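# Stack the 96-well plate from N1 onto the plate in N2

## Task

Pick up the 96-well plate sitting in nest N1 and set it fully nested on top of the plate already in nest N2, with the A1 wells lined up (A1 is at each plate's clipped corner). The bottom plate has to stay flat in N2. Finish by opening the gripper and moving the hand away.

## Robot and tools

Setup: two robot arms, left_arm and right_arm, share a table. Looking from the arms toward the table, N1 is the right-hand nest and N2 the left-hand one. Each plate has one clipped corner, and well A1 sits there. Short drops of a few millimetres while placing are acceptable. A long fall, knocking anything off the table, or the arms bumping or pressing hard on each other can end the scene. Loose objects may occasionally get a small push from outside.

Frame: state lines report each gripper in a single scene frame. The origin is on the table surface midway between the arms. +x points out over the table, +z points up, and left_arm is on the +y side. The names left and right do not refer to image sides. Each arm gets a position in metres (end_effector_position) and an orientation quaternion in w,x,y,z order (end_effector_quat_wxyz). Printed positions can be off, more so at long reach. The fingers point along the gripper's +z axis and close along its y axis. The reported point lies between the finger pads, roughly 1 cm behind the tips.

execute_actions: the argument actions is a list holding at most one item.
- Empty list: no command, just the current state.
- Action: {"rows": [...], "steps": n}. n is 1 to 15 control steps of 1/30 s each, default 15. Each row covers one step, and the last row repeats for any remaining steps.
- Wait: {"steps": n} with no rows, n up to 300. It returns once n steps have passed since the previous result, and the time spent composing the reply counts toward those steps.
- The optional pictures flag (true/false) controls whether camera images come back. They come back by default.
If a call is refused, nothing is sent to the robot.

Row layout: one flat list of 14 numbers for both arms, each in [-1, 1], even if only one arm moves. Order: left_arm waist, shoulder, elbow, wrist pitch, wrist yaw, wrist roll, gripper opening, then the same seven for right_arm.
- Joint entries are offsets, not poses. They count from the joint angles in the most recent result that printed them. Before any result in the scene has shown angles, and for a second or later call in the same reply, they count from where the arm is when the action starts. They never count from the previous row.
- Scale: 1.0 equals 1.264 rad (waist), 1.32 (shoulder), 1.276 (elbow), 1.83 (wrist pitch), 1.686 (wrist yaw) and 2.022 (wrist roll).
- Stated joint ranges in rad: waist -2.880..2.880, shoulder 0.000..3.142, elbow 0.000..3.019, wrist pitch -1.693..1.571, wrist yaw -1.571..1.571, wrist roll -2.094..2.094. The real limits can differ by up to 0.019 rad. A request more than 0.019 rad past a limit is refused. A request past the real limit is clipped to it, and then "joint sent to its limit" may appear, possibly referring to an earlier action. If that line is absent, do not assume there is room left.
- The gripper entry is absolute: +1 fully open, -1 closed.

Motion limits: each joint's target is kept within a fixed lead of its measured angle on every step. The leads are 0.264 (waist), 0.32 (shoulder), 0.276 (elbow), 0.33 (pitch), 0.186 (yaw) and 0.522 (roll) rad. If the targets would put the hand more than 70 mm from where it is, all joints are scaled back. Large moves therefore take several actions. Moves of only a few mm may not shift the hand at all.

Holding position: sending zeros is not a pause. It drives the arm back to the reference angles, and repeated zeros can let the arm sag. To hold an arm, send the offsets back to the desired angles in the first call of a reply and zeros in later calls of that reply. Increase the offset if a joint keeps falling short. Between calls the arms keep heading for the last target until they all nearly stop or a step is HELD. After that, only a new action moves them further, though fingers finish opening or closing.

Gripping: grip_measured is the finger opening on the same -1..1 scale as the command. Joint positions also give the pad gap in metres, 0.094 when fully open. To hold the plate, command about 0.03 below grip_measured; a smaller gap grips more lightly. Each pad pushes with roughly 50 to 62 N at most, and can briefly spike on first contact. Readings can be off by about 1 mm for each gripper.

Result lines:
- Joint positions and Joint velocities: one block per arm, joints in column order, then the pad gap.
- "joint command not followed": a clearance check changed or blocked some joint targets, but the rest of the row was applied.
- HELD: marks steps on which the row, or part of it, was not sent.
- MOTOR HOT: a motor is at 85 °C or more, so set the load down soon.
- OVER-TEMPERATURE FAULT: a motor reached 100 °C. That arm goes limp and drops what it holds until it cools.

Cameras: cam_head_left, cam_head_right, cam_left_wrist and cam_right_wrist, each 672x504, returned in that order. Calibration lines give K, distortion and T_world_to_cam mapping the scene frame into the camera. Real values may differ slightly, and results list any changes.

zoom_image: pass camera (one of the four names) and region [x0, y0, x1, y1] in that camera's pixels, origin at the top-left, at most 504x504. It returns a sharper close-up of the latest image.

finished_scene: pass scene, the number of the current scene. This ends it irreversibly and reports success, and the goal must still hold at that moment. Its result gives the next task. Replying without any tool call ends everything.

Suggested order: look, align a gripper over the plate in N1, open, descend, close, lift carefully, carry to N2, match the clipped corners, lower until nested, open, then retreat.

Each tool is called after "Call:" as a command line: name --argument value for each argument, lists and objects as JSON in quotes; but a table of rows of numbers goes row by row, as --pt "numbers of a row", without its own name.

## Session

Call:
execute_actions --actions '[]'

Scene clock: 0.00 s of 13200.00 s.
left_arm: end_effector_position=(+0.0634, +0.8346, +0.2882) grip_measured=+1.000 end_effector_quat_wxyz=(-0.385, +0.696, -0.474, +0.376) | right_arm: end_effector_position=(+0.5300, -0.0419, +0.2552) grip_measured=+1.000 end_effector_quat_wxyz=(+0.613, -0.326, +0.569, -0.440)
Joint positions: left_arm=[ 1.637  1.735  1.581 -1.374  1.136 -0.224  0.094] | right_arm=[ 0.702  1.77   0.976  1.005  0.845 -1.302  0.094]
Joint velocities: left_arm=[ 0.005  0.005  0.002 -0.007  0.037  0.022  0.   ] | right_arm=[-0.005  0.005  0.012 -0.012  0.007  0.051  0.   ]
camera_calibration (this result's frames):
cam_left_wrist: T_world_to_cam=[[0.379106, 0.252605, 0.890208, -0.491155], [-0.302456, -0.875354, 0.377194, 0.645092], [0.874528, -0.412245, -0.25545, 0.485013], [0, 0, 0, 1]] pos_world=[-0.042846, 0.888696, 0.317802]
cam_right_wrist: T_world_to_cam=[[-0.160621, -0.388488, 0.907347, -0.159532], [-0.604562, -0.687932, -0.401565, 0.397236], [0.780196, -0.613047, -0.124369, -0.284919], [0, 0, 0, 1]] pos_world=[0.436822, 0.0366263, 0.268831]

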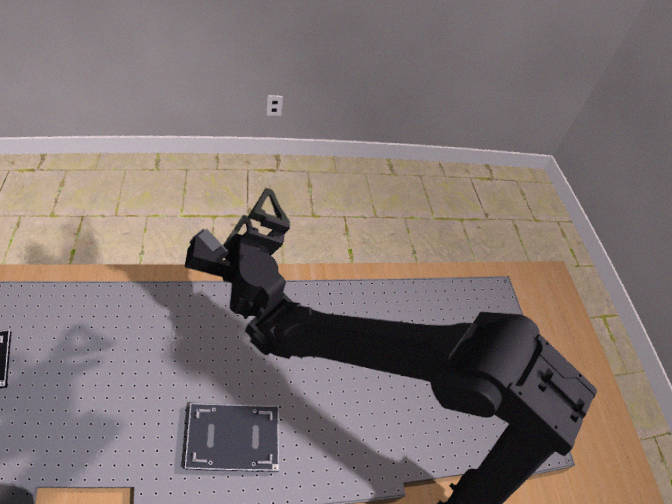

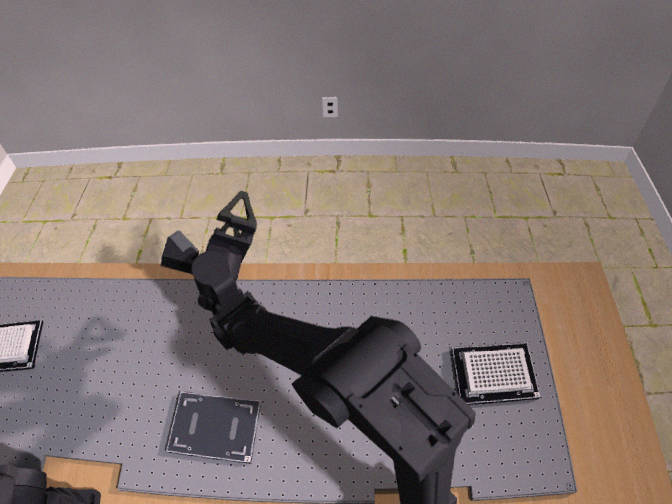

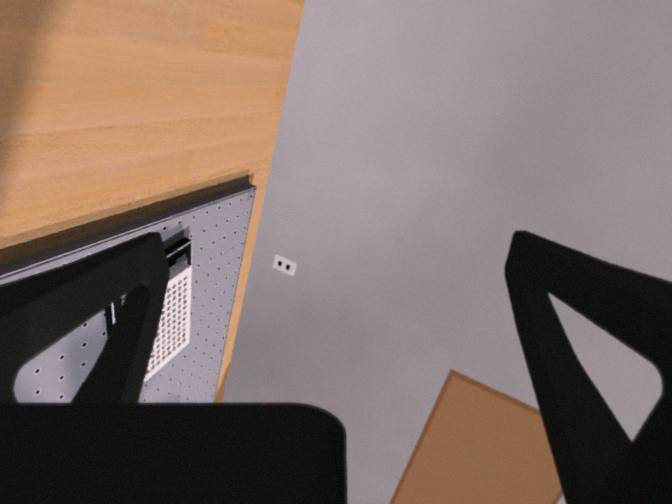

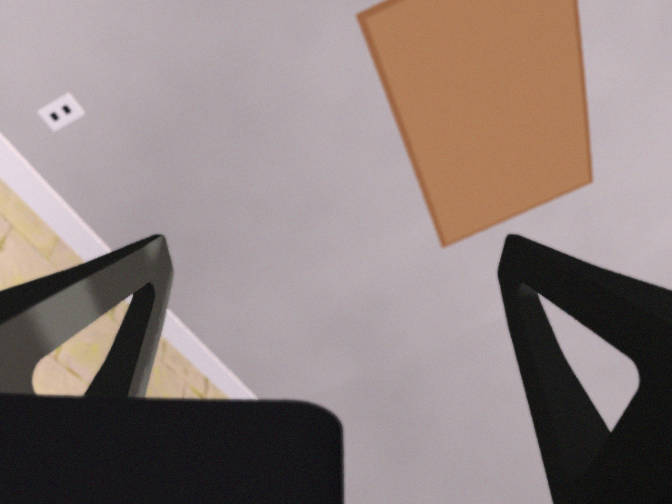

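Call:
execute_actions --actions '[{"rows":[[-0.87,0,0.02,-0.08,-0.674,0.43,1,0,-0.35,0.06,-0.5,-0.5,1,1]],"steps":15}]' --pictures false

Call:
execute_actions --actions '[{"steps":20}]' --pictures false

Scene clock: 8.50 s of 13200.00 s.
left_arm: end_effector_position=(+0.2615, +0.7257, +0.1956) grip_measured=+1.000 end_effector_quat_wxyz=(+0.072, -0.348, +0.927, -0.120) | right_arm: end_effector_position=(+0.4210, +0.0303, +0.3974) grip_measured=+1.000 end_effector_quat_wxyz=(+0.657, -0.378, +0.637, +0.138)
Joint positions: left_arm=[ 1.026  1.735  1.581 -1.486  0.273  0.43   0.094] | right_arm=[ 0.704  1.256  1.018  0.141  0.012 -0.328  0.094]
Joint velocities: left_arm=[-1.636  0.005 -0.017 -0.017 -1.414  0.681  0.   ] | right_arm=[ 0.005 -0.493  0.193 -0.476 -0.227  2.791  0.   ]
Steps of this call (steps 1 to 90: nothing new was sent; then 5.00 s passed at rest; steps 91 to 105: all 15 steps of this action). Readings (joint positions):
91: left_arm=[1.629 1.735 1.581 -1.386 1.087 -0.181] | right_arm=[0.701 1.760 0.976 0.974 0.806 -1.266]
92: left_arm=[1.616 1.735 1.581 -1.405 1.032 -0.131] | right_arm=[0.701 1.743 0.976 0.922 0.764 -1.225]
94: left_arm=[1.562 1.735 1.581 -1.437 0.918 -0.030] | right_arm=[0.701 1.690 0.976 0.824 0.677 -1.143]
98: left_arm=[1.397 1.735 1.581 -1.470 0.689 0.180] | right_arm=[0.701 1.536 0.976 0.625 0.494 -0.966]
105: the state above

Scene clock: 9.17 s of 13200.00 s.
left_arm: end_effector_position=(+0.4071, +0.5875, +0.1897) grip_measured=+1.000 end_effector_quat_wxyz=(-0.035, -0.013, +0.999, -0.027) | right_arm: end_effector_position=(+0.4288, +0.0392, +0.3688) grip_measured=+1.000 end_effector_quat_wxyz=(+0.483, -0.022, +0.766, +0.424)
Joint positions: left_arm=[ 0.541  1.735  1.581 -1.507  0.002  0.627  0.094] | right_arm=[0.704 1.302 1.031 0.097 0.006 0.693 0.094]
Joint velocities: left_arm=[ 0.298  0.005 -0.007 -0.002 -0.037  0.051  0.   ] | right_arm=[ 0.005 -0.005  0.007  0.007 -0.007  0.154  0.   ]
Steps of this call (steps 1 to 20: the robot went on to your last target). Readings (joint positions):
1: left_arm=[0.970 1.735 1.581 -1.487 0.213 0.451] | right_arm=[0.704 1.244 1.024 0.129 0.008 -0.227]
2: left_arm=[0.913 1.735 1.581 -1.487 0.152 0.471] | right_arm=[0.704 1.240 1.029 0.123 0.007 -0.127]
4: left_arm=[0.799 1.735 1.581 -1.487 0.071 0.502] | right_arm=[0.704 1.245 1.031 0.115 0.006 0.074]
8: left_arm=[0.584 1.735 1.581 -1.494 0.010 0.563] | right_arm=[0.704 1.279 1.031 0.102 0.006 0.432]
20: the state above

Call:
execute_actions --actions '[{"rows":[[0,0,0,0,0,0,1,-0.988,0.025,-0.06,-0.712,0,0.195,1]],"steps":15}]' --pictures false

Call:
execute_actions --actions '[{"steps":30}]'

Scene clock: 14.00 s of 13200.00 s.
left_arm: end_effector_position=(+0.4064, +0.5884, +0.1897) grip_measured=+1.000 end_effector_quat_wxyz=(-0.036, -0.012, +0.999, -0.027) | right_arm: end_effector_position=(+0.4842, -0.2445, +0.2087) grip_measured=+1.000 end_effector_quat_wxyz=(+0.278, +0.333, +0.880, +0.194)
Joint positions: left_arm=[ 0.543  1.735  1.581 -1.507  0.001  0.63   0.094] | right_arm=[ 0.199  1.299  0.992 -0.572  0.003  0.974  0.094]
Joint velocities: left_arm=[ 0.015 -0.005  0.012  0.012 -0.037  0.037  0.   ] | right_arm=[-1.353  0.005 -0.012 -1.453 -0.037  0.242  0.   ]
Steps of this call (steps 1 to 30: the robot went on to your last target; steps 31 to 90: nothing new was sent; then 1.33 s passed at rest; steps 91 to 105: all 15 steps of this action). Readings (joint positions):
91: left_arm=[0.543 1.735 1.581 -1.507 0.001 0.630] | right_arm=[0.697 1.302 1.031 0.072 0.003 0.735]
92: left_arm=[0.543 1.735 1.581 -1.507 0.001 0.630] | right_arm=[0.684 1.299 1.030 0.033 0.003 0.761]
94: left_arm=[0.543 1.735 1.581 -1.507 0.001 0.630] | right_arm=[0.636 1.299 1.023 -0.050 0.003 0.807]
98: left_arm=[0.543 1.735 1.581 -1.507 0.001 0.630] | right_arm=[0.498 1.299 1.005 -0.229 0.003 0.883]
105: the state above

Scene clock: 15.00 s of 13200.00 s.
left_arm: end_effector_position=(+0.4064, +0.5884, +0.1897) grip_measured=+1.000 end_effector_quat_wxyz=(-0.036, -0.012, +0.999, -0.027) | right_arm: end_effector_position=(+0.3056, -0.5387, +0.1356) grip_measured=+1.000 end_effector_quat_wxyz=(+0.010, +0.707, +0.707, -0.002)
Joint positions: left_arm=[ 0.543  1.735  1.581 -1.507  0.001  0.63   0.094] | right_arm=[-0.544  1.318  0.963 -1.198  0.008  1.079  0.094]
Joint velocities: left_arm=[-0.005  0.005 -0.037  0.002 -0.007 -0.051  0.   ] | right_arm=[-0.005 -0.015 -0.002 -0.007 -0.022 -0.037  0.   ]
Steps of this call (steps 1 to 30: the robot went on to your last target). Readings (joint positions):
1: left_arm=[0.543 1.735 1.581 -1.507 0.001 0.630] | right_arm=[0.152 1.299 0.992 -0.624 0.003 0.983]
2: left_arm=[0.543 1.735 1.581 -1.507 0.001 0.630] | right_arm=[0.104 1.300 0.991 -0.677 0.003 0.992]
4: left_arm=[0.543 1.735 1.581 -1.507 0.001 0.630] | right_arm=[0.005 1.301 0.990 -0.786 0.003 1.007]
8: left_arm=[0.543 1.735 1.581 -1.507 0.001 0.630] | right_arm=[-0.208 1.304 0.987 -1.007 0.003 1.031]
30: the state above
camera_calibration (this result's frames):
cam_left_wrist: T_world_to_cam=[[0.0229442, -0.998702, 0.0454712, 0.569941], [-0.768049, 0.0115073, 0.640287, 0.187902], [-0.63998, -0.0496151, -0.766788, 0.557516], [0, 0, 0, 1]] pos_world=[0.48804, 0.5947, 0.28127]
cam_right_wrist: T_world_to_cam=[[-0.999748, -0.0126462, -0.0185679, 0.304381], [-0.020967, 0.822034, 0.569053, 0.375246], [0.00806709, 0.569298, -0.822091, 0.538251], [0, 0, 0, 1]] pos_world=[0.30783, -0.611041, 0.234608]

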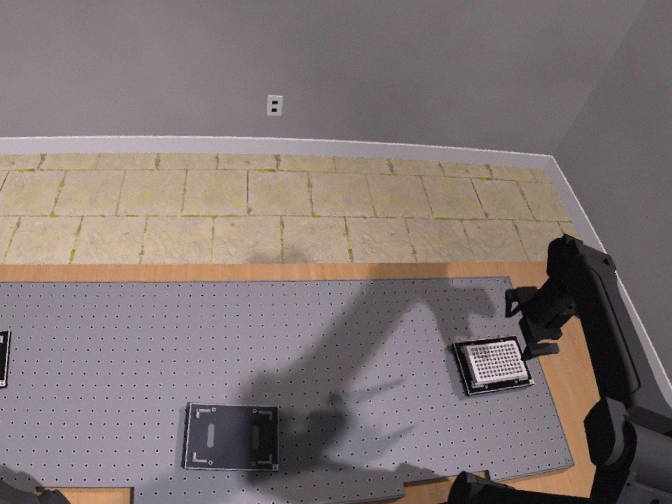

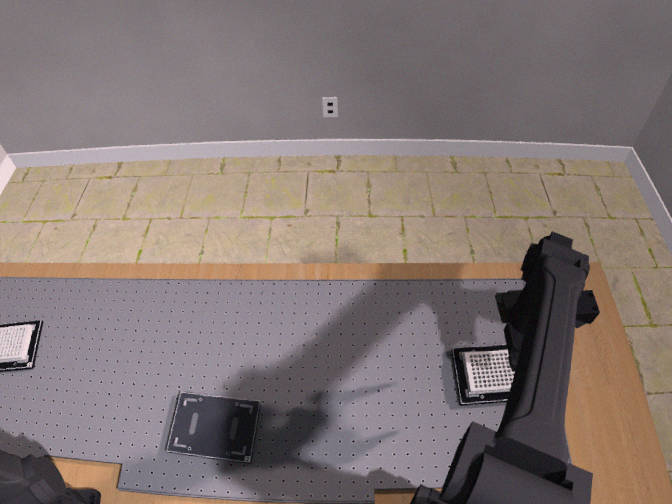

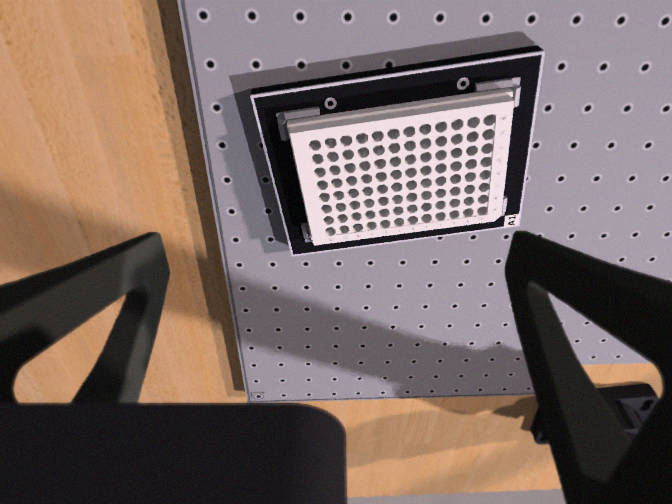

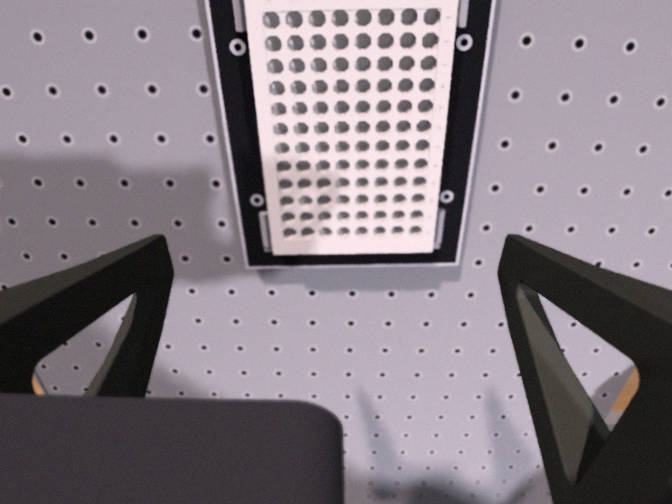

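Call:
execute_actions --actions '[]'

Call:
zoom_image --camera "cam_head_right" --region '[372, 100, 672, 400]'

Call:
zoom_image --camera "cam_head_left" --region '[0, 100, 300, 400]'

Scene clock: 40.83 s of 13200.00 s.
left_arm: end_effector_position=(+0.4064, +0.5884, +0.1897) grip_measured=+1.000 end_effector_quat_wxyz=(-0.036, -0.012, +0.999, -0.027) | right_arm: end_effector_position=(+0.3056, -0.5387, +0.1356) grip_measured=+1.000 end_effector_quat_wxyz=(+0.010, +0.707, +0.707, -0.002)
Joint positions: left_arm=[ 0.543  1.735  1.581 -1.507  0.001  0.63   0.094] | right_arm=[-0.544  1.318  0.963 -1.198  0.008  1.08   0.094]
Joint velocities: left_arm=[-0.015 -0.015 -0.002 -0.012  0.007  0.051  0.   ] | right_arm=[-0.015 -0.015 -0.002  0.002  0.081 -0.051  0.   ]
Steps of this call (steps 1 to 15: the robot went on to your last target; steps 16 to 90: nothing new was sent; then 22.83 s passed at rest). Readings (joint positions):
1: left_arm=[0.543 1.735 1.581 -1.507 0.001 0.630] | right_arm=[-0.544 1.318 0.963 -1.198 0.008 1.079]
2: left_arm=[0.543 1.735 1.581 -1.507 0.001 0.630] | right_arm=[-0.544 1.318 0.963 -1.198 0.008 1.079]
4: left_arm=[0.543 1.735 1.581 -1.507 0.001 0.630] | right_arm=[-0.544 1.318 0.963 -1.198 0.008 1.079]
8: left_arm=[0.543 1.735 1.581 -1.507 0.001 0.630] | right_arm=[-0.544 1.318 0.963 -1.198 0.008 1.079]
90: the state above
All arms were judged still, so your last target was given up. Only a new action makes them travel on or press farther. Fingers that are still opening or closing keep moving.
camera_calibration (this result's frames):
cam_left_wrist: T_world_to_cam=[[0.0229442, -0.998702, 0.0454712, 0.569941], [-0.768049, 0.0115073, 0.640287, 0.187902], [-0.63998, -0.0496151, -0.766788, 0.557516], [0, 0, 0, 1]] pos_world=[0.48804, 0.5947, 0.28127]
cam_right_wrist: T_world_to_cam=[[-0.999757, -0.0118834, -0.0185801, 0.304797], [-0.0203468, 0.822044, 0.56906, 0.375061], [0.00851129, 0.569299, -0.822086, 0.538115], [0, 0, 0, 1]] pos_world=[0.307774, -0.611044, 0.234608]

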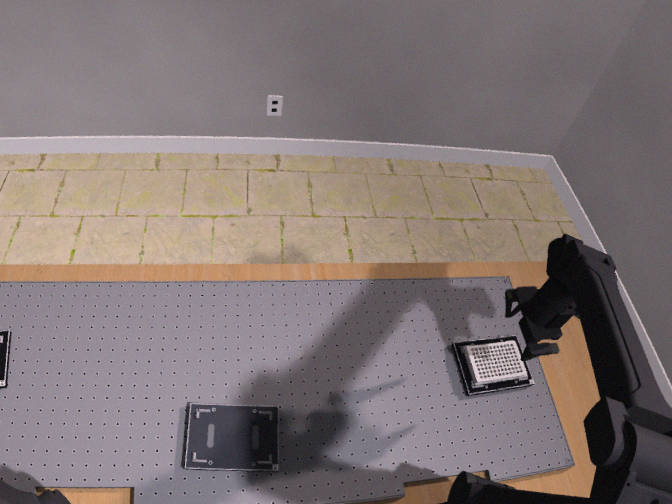

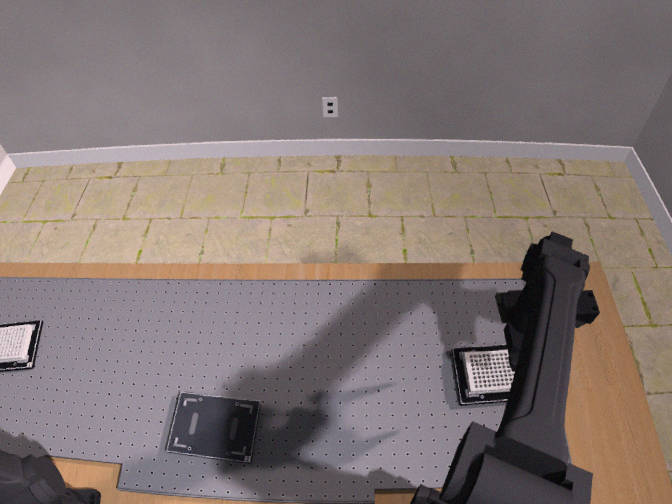

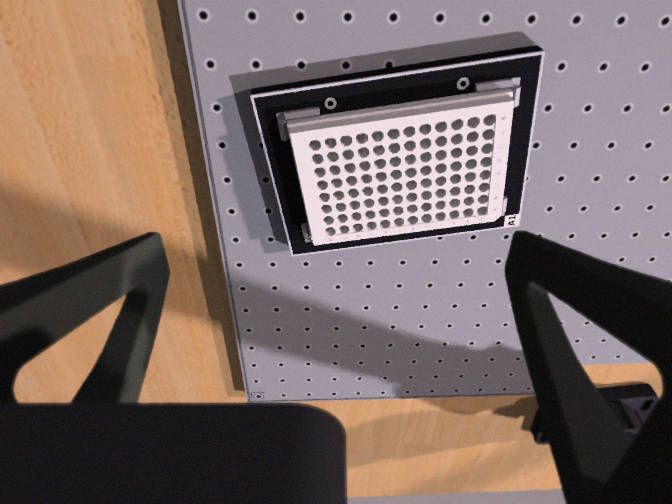

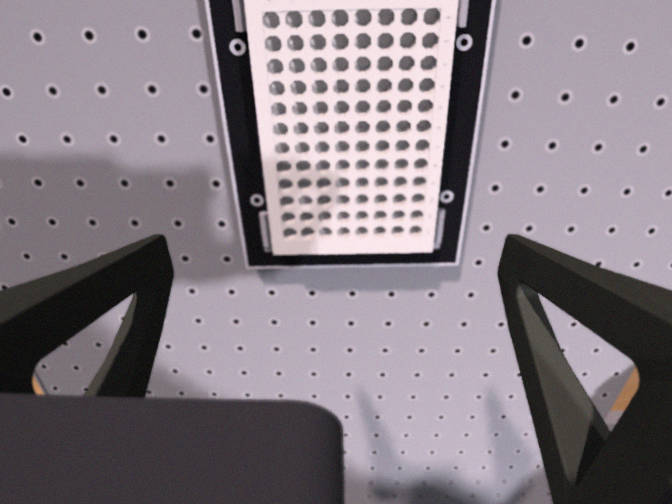

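Region (372, 100, 672, 400) of cam_head_right's 672x504 image, scaled by 1.680, with more detail than that image has.

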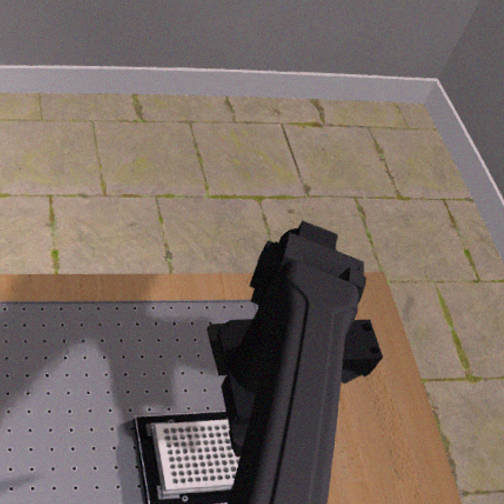

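Region (0, 100, 300, 400) of cam_head_left's 672x504 image, scaled by 1.680, with more detail than that image has.

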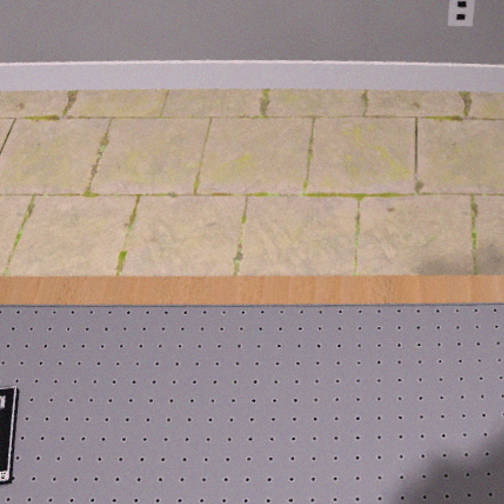

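Call:
zoom_image --camera "cam_left_wrist" --region '[240, 40, 560, 270]'

Call:
zoom_image --camera "cam_right_wrist" --region '[200, 0, 500, 280]'

Call:
zoom_image --camera "cam_head_left" --region '[440, 320, 550, 410]'

Region (240, 40, 560, 270) of cam_left_wrist's 672x504 image, scaled by 1.575, with more detail than that image has; it fills the top 362 rows of this view, and the rest is white.

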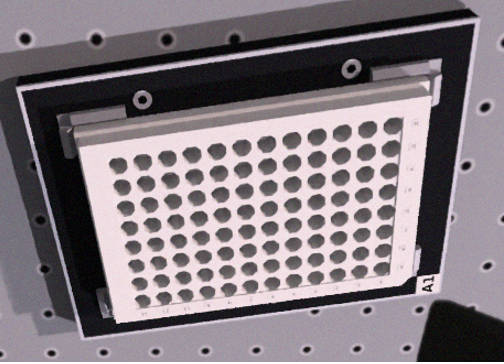

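Region (200, 0, 500, 280) of cam_right_wrist's 672x504 image, scaled by 1.680, with more detail than that image has; it fills the top 470 rows of this view, and the rest is white.

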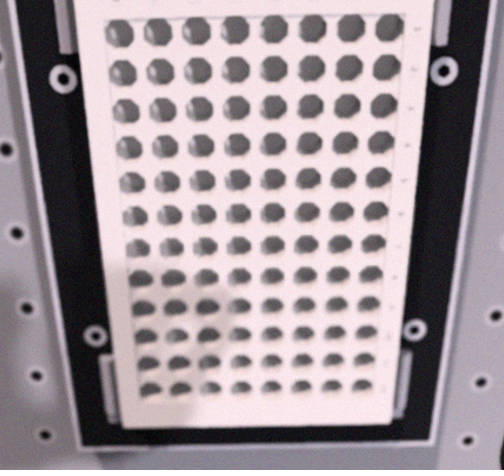

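Region (440, 320, 550, 410) of cam_head_left's 672x504 image, scaled by 4.582, with more detail than that image has; it fills the top 412 rows of this view, and the rest is white.

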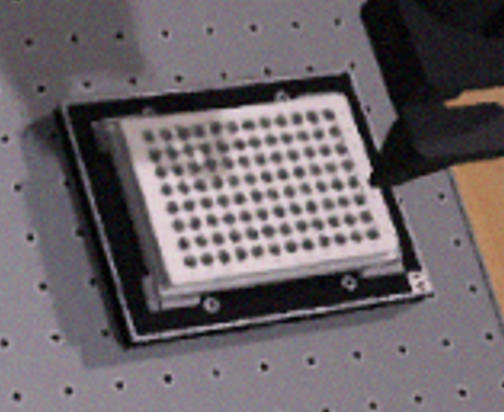

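Call:
execute_actions --actions '[{"rows":[[-0.59,0,0,0,0,-0.82,1,0,0.069,-0.097,0.106,0,-0.01,1]]}]' --pictures false

Call:
execute_actions --actions '[{"steps":45}]'

Scene clock: 79.40 s of 13200.00 s.
left_arm: end_effector_position=(+0.5089, +0.3228, +0.1897) grip_measured=+1.000 end_effector_quat_wxyz=(-0.045, -0.101, +0.994, +0.003) | right_arm: end_effector_position=(+0.2963, -0.5337, +0.0604) grip_measured=+1.000 end_effector_quat_wxyz=(-0.009, +0.703, +0.711, -0.007)
Joint positions: left_arm=[-0.029  1.735  1.581 -1.507 -0.003 -0.12   0.094] | right_arm=[-0.544  1.416  0.837 -1.013  0.008  1.068  0.094]
Joint velocities: left_arm=[-1.46   0.005 -0.002  0.002  0.022 -1.678  0.   ] | right_arm=[-0.005 -0.024  0.002  0.002 -0.007 -0.051  0.   ]
Steps of this call (steps 1 to 90: nothing new was sent; then 35.07 s passed at rest; steps 91 to 105: all 15 steps of this action). Readings (joint positions):
91: left_arm=[0.534 1.735 1.581 -1.507 -0.002 0.587] | right_arm=[-0.544 1.320 0.948 -1.159 0.008 1.078]
92: left_arm=[0.521 1.735 1.581 -1.507 -0.003 0.536] | right_arm=[-0.544 1.323 0.924 -1.099 0.008 1.076]
94: left_arm=[0.468 1.735 1.581 -1.507 -0.003 0.436] | right_arm=[-0.544 1.351 0.879 -1.038 0.008 1.072]
98: left_arm=[0.310 1.735 1.581 -1.507 -0.003 0.236] | right_arm=[-0.544 1.414 0.839 -1.020 0.008 1.069]
105: the state above

Scene clock: 80.90 s of 13200.00 s.
left_arm: end_effector_position=(+0.5087, +0.2363, +0.1897) grip_measured=+1.000 end_effector_quat_wxyz=(-0.039, -0.446, +0.894, +0.023) | right_arm: end_effector_position=(+0.2963, -0.5337, +0.0604) grip_measured=+1.000 end_effector_quat_wxyz=(-0.009, +0.703, +0.711, -0.007)
Joint positions: left_arm=[-0.198  1.735  1.581 -1.507  0.002 -1.012  0.094] | right_arm=[-0.544  1.416  0.837 -1.013  0.008  1.067  0.094]
Joint velocities: left_arm=[-0.005 -0.015 -0.007  0.012 -0.081 -0.066  0.   ] | right_arm=[-0.005  0.015 -0.002 -0.002 -0.051  0.022  0.   ]
Steps of this call (steps 1 to 45: the robot went on to your last target). Readings (joint positions):
1: left_arm=[-0.079 1.735 1.581 -1.507 -0.003 -0.194] | right_arm=[-0.544 1.416 0.837 -1.013 0.008 1.067]
2: left_arm=[-0.129 1.735 1.581 -1.507 -0.002 -0.290] | right_arm=[-0.544 1.416 0.837 -1.013 0.008 1.067]
4: left_arm=[-0.215 1.735 1.581 -1.507 0.002 -0.487] | right_arm=[-0.544 1.416 0.837 -1.013 0.008 1.067]
8: left_arm=[-0.277 1.735 1.581 -1.507 0.005 -0.792] | right_arm=[-0.544 1.416 0.837 -1.013 0.008 1.067]
45: the state above
All arms were judged still, so your last target was given up. Only a new action makes them travel on or press farther. Fingers that are still opening or closing keep moving.
camera_calibration (this result's frames):
cam_left_wrist: T_world_to_cam=[[0.79359, -0.602754, -0.0830856, -0.245186], [-0.431697, -0.654006, 0.62122, 0.260299], [-0.428781, -0.457126, -0.779219, 0.596727], [0, 0, 0, 1]] pos_world=[0.562812, 0.29523, 0.282907]
cam_right_wrist: T_world_to_cam=[[-0.999572, -0.0248226, 0.0154573, 0.285104], [-0.0111033, 0.811196, 0.584669, 0.404088], [-0.0270519, 0.584247, -0.811125, 0.491362], [0, 0, 0, 1]] pos_world=[0.302761, -0.607795, 0.157891]

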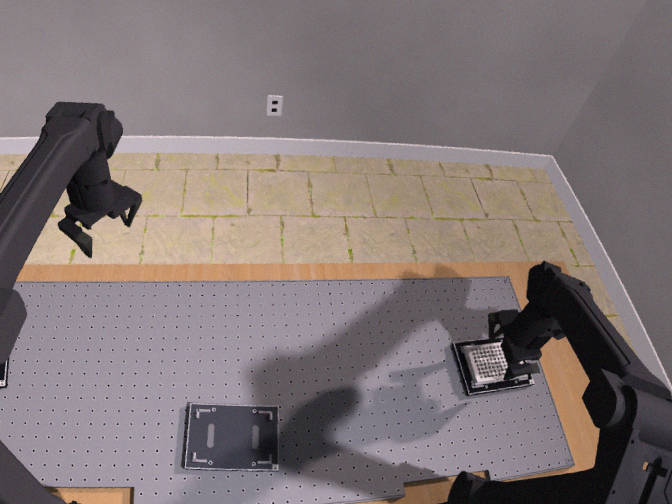

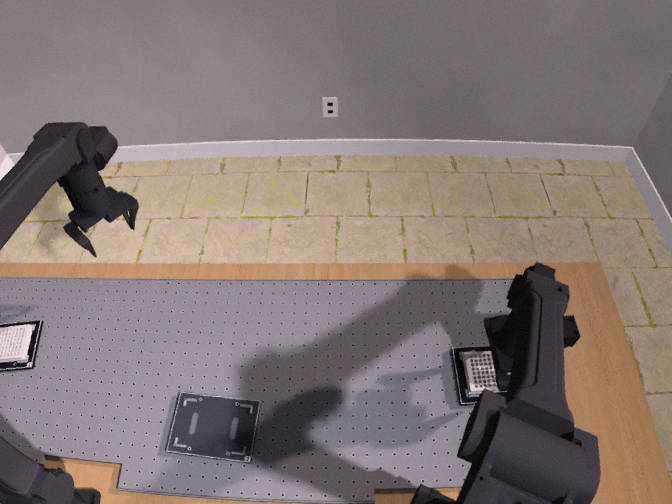

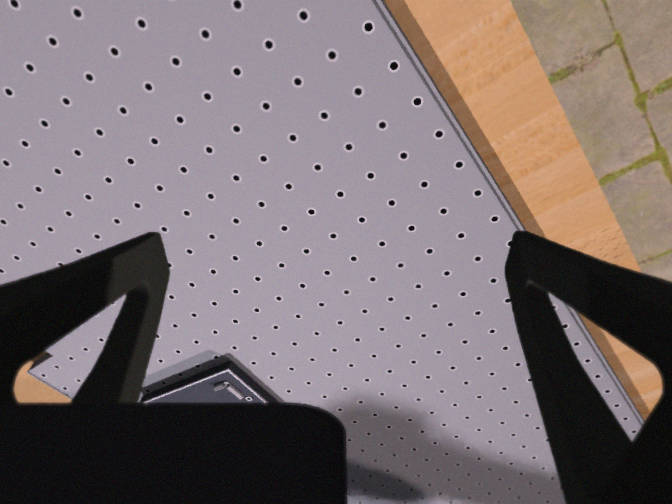

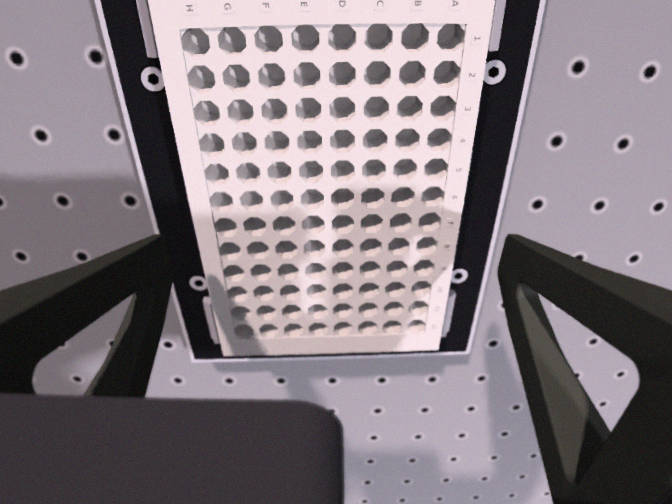

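Call:
execute_actions --actions '[{"rows":[[0,0,0,0,0,0,1,0,0.021,-0.016,0.036,0,-0.014,1]]}]'

Scene clock: 89.13 s of 13200.00 s.
left_arm: end_effector_position=(+0.5087, +0.2363, +0.1897) grip_measured=+1.000 end_effector_quat_wxyz=(-0.039, -0.446, +0.894, +0.023) | right_arm: end_effector_position=(+0.3046, -0.5382, +0.0554) grip_measured=+1.000 end_effector_quat_wxyz=(+0.010, +0.696, +0.718, -0.001)
Joint positions: left_arm=[-0.198  1.735  1.581 -1.507  0.002 -1.012  0.094] | right_arm=[-0.544  1.423  0.829 -0.957  0.008  1.047  0.094]
Joint velocities: left_arm=[-0.005  0.005 -0.002  0.002 -0.022 -0.037  0.   ] | right_arm=[ 0.005  0.005  0.002  0.007 -0.066 -0.081  0.   ]
Steps of this call (steps 1 to 90: nothing new was sent; then 4.73 s passed at rest; steps 91 to 105: all 15 steps of this action). Readings (joint positions):
91: left_arm=[-0.198 1.735 1.581 -1.507 0.002 -1.012] | right_arm=[-0.544 1.416 0.834 -1.002 0.008 1.064]
92: left_arm=[-0.198 1.735 1.581 -1.507 0.002 -1.012] | right_arm=[-0.544 1.416 0.832 -0.984 0.008 1.060]
94: left_arm=[-0.198 1.735 1.581 -1.507 0.002 -1.012] | right_arm=[-0.544 1.420 0.830 -0.965 0.008 1.055]
98: left_arm=[-0.198 1.735 1.581 -1.507 0.002 -1.012] | right_arm=[-0.544 1.423 0.829 -0.957 0.008 1.050]
105: the state above
camera_calibration (this result's frames):
cam_left_wrist: T_world_to_cam=[[0.79359, -0.602754, -0.0830856, -0.245186], [-0.431697, -0.654006, 0.62122, 0.260299], [-0.428781, -0.457126, -0.779219, 0.596727], [0, 0, 0, 1]] pos_world=[0.562812, 0.29523, 0.282907]
cam_right_wrist: T_world_to_cam=[[-0.998814, -0.0446843, -0.0193611, 0.28445], [-0.047767, 0.821566, 0.568109, 0.428381], [-0.0094792, 0.56836, -0.822725, 0.476939], [0, 0, 0, 1]] pos_world=[0.309096, -0.610306, 0.15453]

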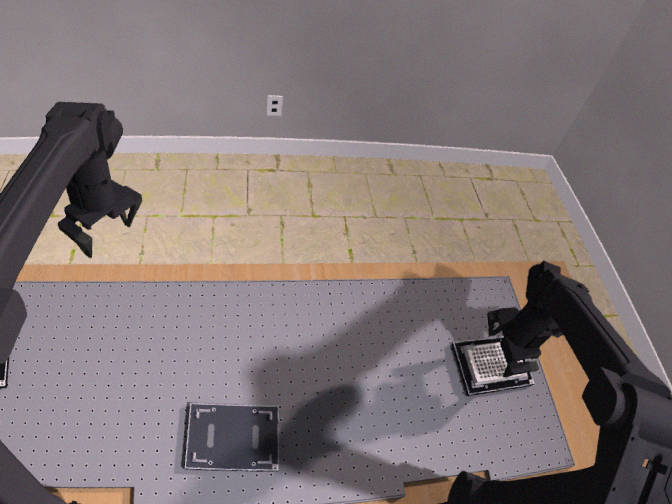

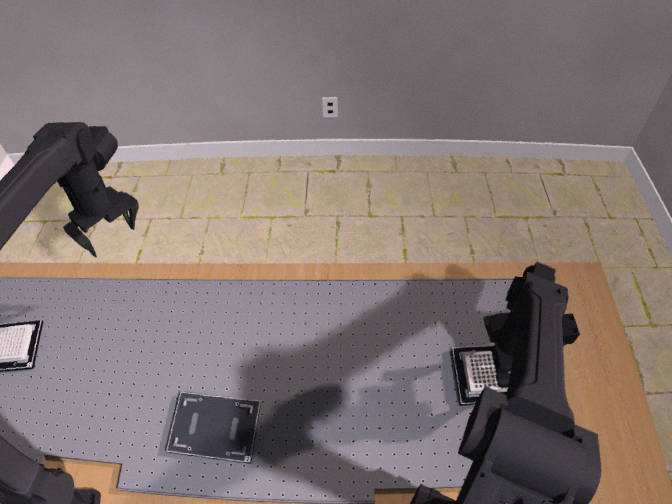

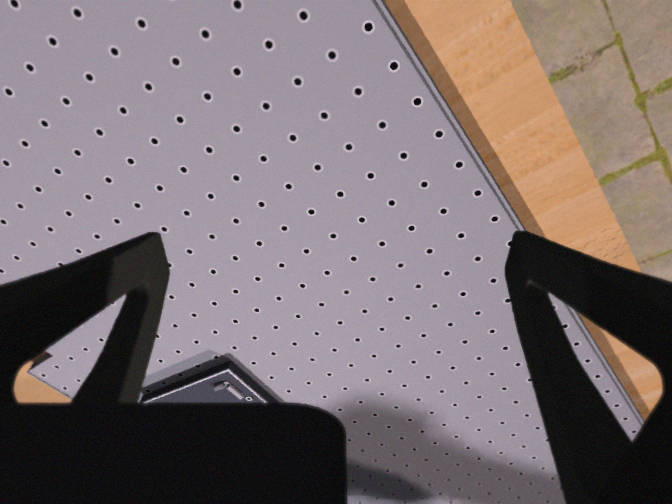

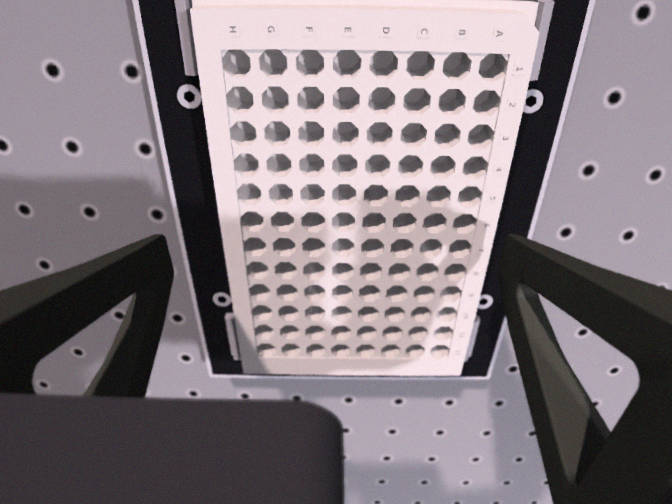

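Call:
execute_actions --actions '[{"rows":[[0,0,0,0,0,0,1,0,0.021,-0.019,0,0,0,1]]}]'

Scene clock: 93.60 s of 13200.00 s.
left_arm: end_effector_position=(+0.5087, +0.2363, +0.1897) grip_measured=+1.000 end_effector_quat_wxyz=(-0.039, -0.446, +0.894, +0.023) | right_arm: end_effector_position=(+0.2984, -0.5348, +0.0486) grip_measured=+1.000 end_effector_quat_wxyz=(+0.000, +0.695, +0.719, -0.004)
Joint positions: left_arm=[-0.198  1.735  1.581 -1.507  0.002 -1.012  0.094] | right_arm=[-0.544  1.43   0.815 -0.957  0.008  1.046  0.094]
Joint velocities: left_arm=[-0.005 -0.015  0.007 -0.007 -0.037  0.037  0.   ] | right_arm=[-0.005 -0.005  0.002  0.027 -0.066  0.051  0.   ]
Steps of this call (steps 1 to 15: the robot went on to your last target; steps 16 to 90: nothing new was sent; then 0.97 s passed at rest; steps 91 to 105: all 15 steps of this action). Readings (joint positions):
91: left_arm=[-0.198 1.735 1.581 -1.507 0.002 -1.012] | right_arm=[-0.544 1.423 0.827 -0.957 0.008 1.046]
92: left_arm=[-0.198 1.735 1.581 -1.507 0.002 -1.012] | right_arm=[-0.544 1.423 0.825 -0.957 0.008 1.046]
94: left_arm=[-0.198 1.735 1.581 -1.507 0.002 -1.012] | right_arm=[-0.544 1.424 0.820 -0.957 0.008 1.046]
98: left_arm=[-0.198 1.735 1.581 -1.507 0.002 -1.012] | right_arm=[-0.544 1.429 0.815 -0.957 0.008 1.046]
105: the state above
camera_calibration (this result's frames):
cam_left_wrist: T_world_to_cam=[[0.79359, -0.602754, -0.0830856, -0.245186], [-0.431697, -0.654006, 0.62122, 0.260299], [-0.428781, -0.457126, -0.779219, 0.596727], [0, 0, 0, 1]] pos_world=[0.562812, 0.29523, 0.282907]
cam_right_wrist: T_world_to_cam=[[-0.998971, -0.0453437, -0.00099683, 0.277014], [-0.0376035, 0.815757, 0.577172, 0.422634], [-0.025358, 0.576615, -0.816622, 0.478197], [0, 0, 0, 1]] pos_world=[0.304747, -0.607941, 0.14685]

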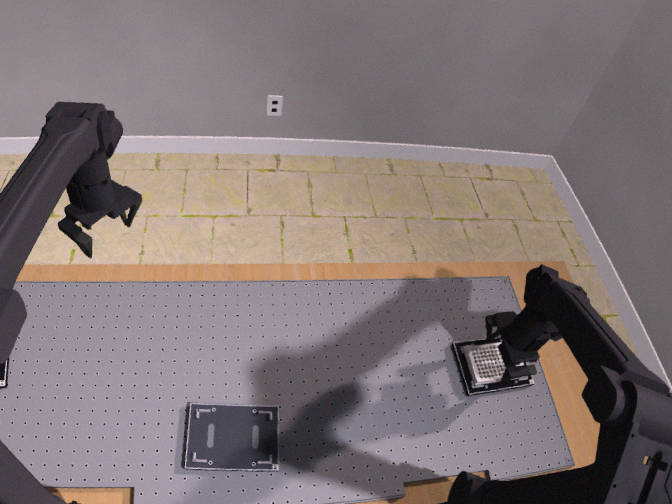

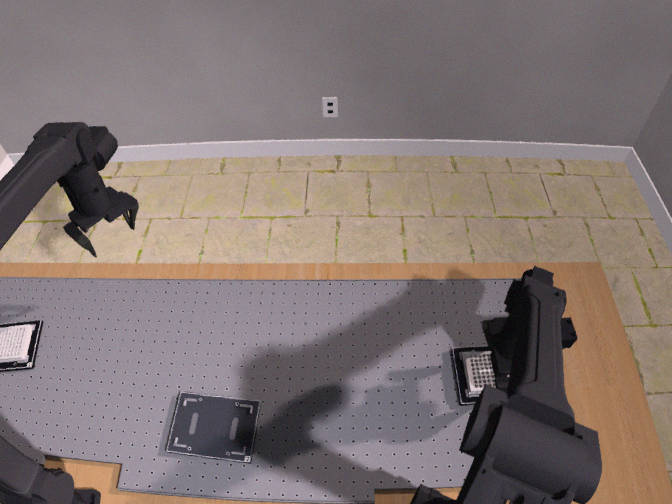

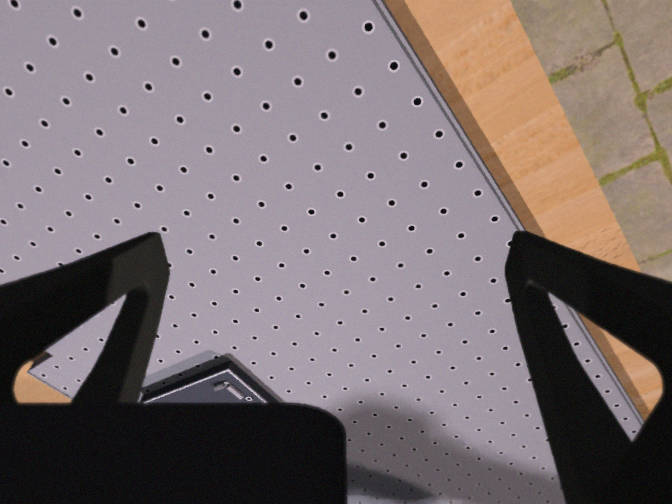

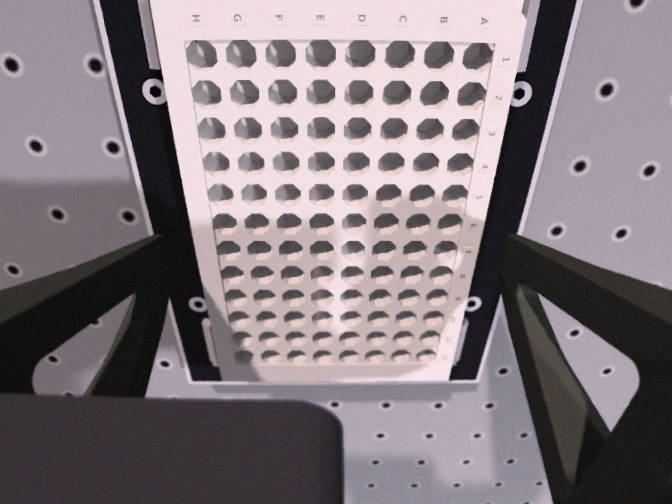

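Call:
execute_actions --actions '[{"rows":[[0,0,0,0,0,0,1,0,0.02,-0.012,0.014,0,0,1],[0,0,0,0,0,0,1,0,0.024,-0.016,0.018,0,0,1],[0,0,0,0,0,0,1,0,0.028,-0.02,0.022,0,0,1],[0,0,0,0,0,0,1,0,0.031,-0.024,0.027,0,0,1],[0,0,0,0,0,0,1,0,0.034,-0.027,0.032,0,0,1]]}]'

Scene clock: 98.47 s of 13200.00 s.
left_arm: end_effector_position=(+0.5087, +0.2363, +0.1897) grip_measured=+1.000 end_effector_quat_wxyz=(-0.039, -0.446, +0.894, +0.023) | right_arm: end_effector_position=(+0.2966, -0.5339, +0.0319) grip_measured=+1.000 end_effector_quat_wxyz=(-0.001, +0.695, +0.719, -0.005)
Joint positions: left_arm=[-0.198  1.735  1.581 -1.507  0.002 -1.012  0.094] | right_arm=[-0.544  1.458  0.79  -0.907  0.008  1.046  0.094]
Joint velocities: left_arm=[-0.005  0.015  0.002 -0.002 -0.022 -0.095  0.   ] | right_arm=[-0.015  0.015  0.022 -0.012  0.022  0.081  0.   ]
Steps of this call (steps 1 to 15: the robot went on to your last target; steps 16 to 90: nothing new was sent; then 1.37 s passed at rest; steps 91 to 105: all 15 steps of this action). Readings (joint positions):
91: left_arm=[-0.198 1.735 1.581 -1.507 0.002 -1.012] | right_arm=[-0.544 1.430 0.814 -0.954 0.008 1.046]
92: left_arm=[-0.198 1.735 1.581 -1.507 0.002 -1.012] | right_arm=[-0.544 1.431 0.813 -0.947 0.008 1.046]
94: left_arm=[-0.198 1.735 1.581 -1.507 0.002 -1.012] | right_arm=[-0.544 1.435 0.807 -0.931 0.008 1.046]
98: left_arm=[-0.198 1.735 1.581 -1.507 0.002 -1.012] | right_arm=[-0.544 1.452 0.793 -0.911 0.008 1.046]
105: the state above
camera_calibration (this result's frames):
cam_left_wrist: T_world_to_cam=[[0.79359, -0.602754, -0.0830856, -0.245186], [-0.431697, -0.654006, 0.62122, 0.260299], [-0.428781, -0.457126, -0.779219, 0.596727], [0, 0, 0, 1]] pos_world=[0.562812, 0.29523, 0.282907]
cam_right_wrist: T_world_to_cam=[[-0.998971, -0.0453439, 0.00129727, 0.27521], [-0.0362437, 0.815028, 0.578287, 0.43058], [-0.0272791, 0.577645, -0.815832, 0.465108], [0, 0, 0, 1]] pos_world=[0.30322, -0.607123, 0.130095]

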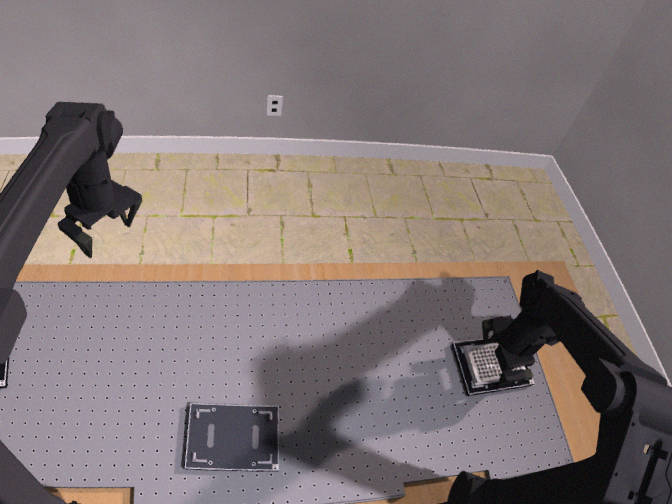

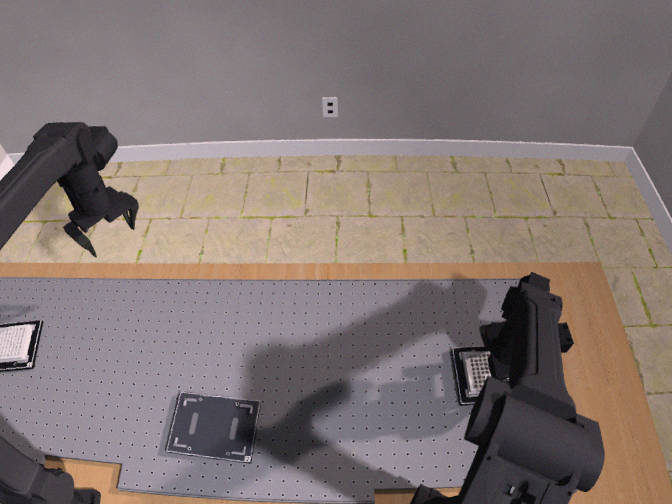

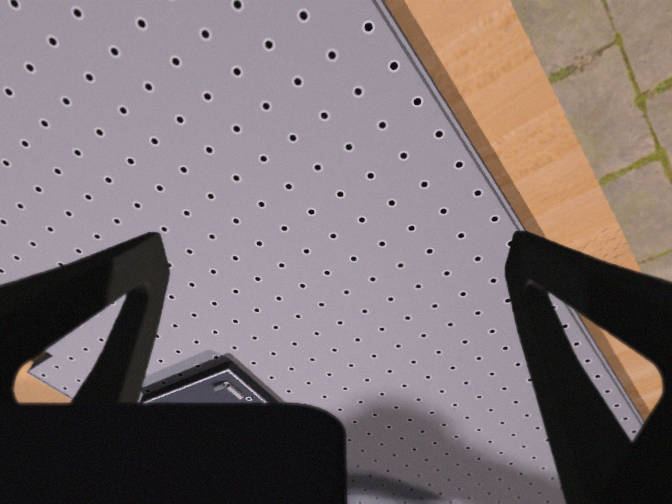

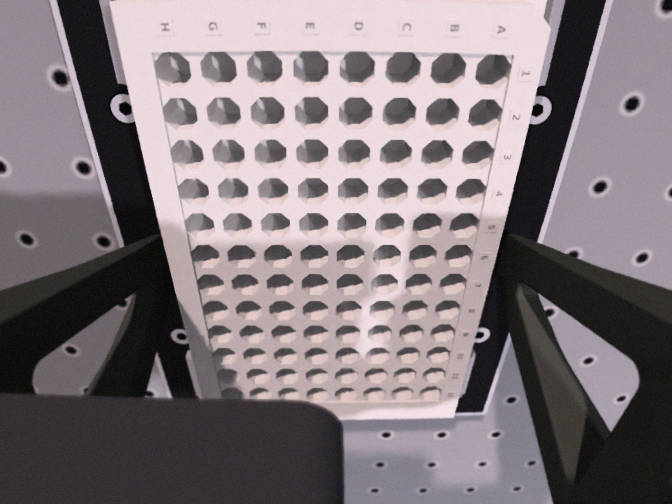

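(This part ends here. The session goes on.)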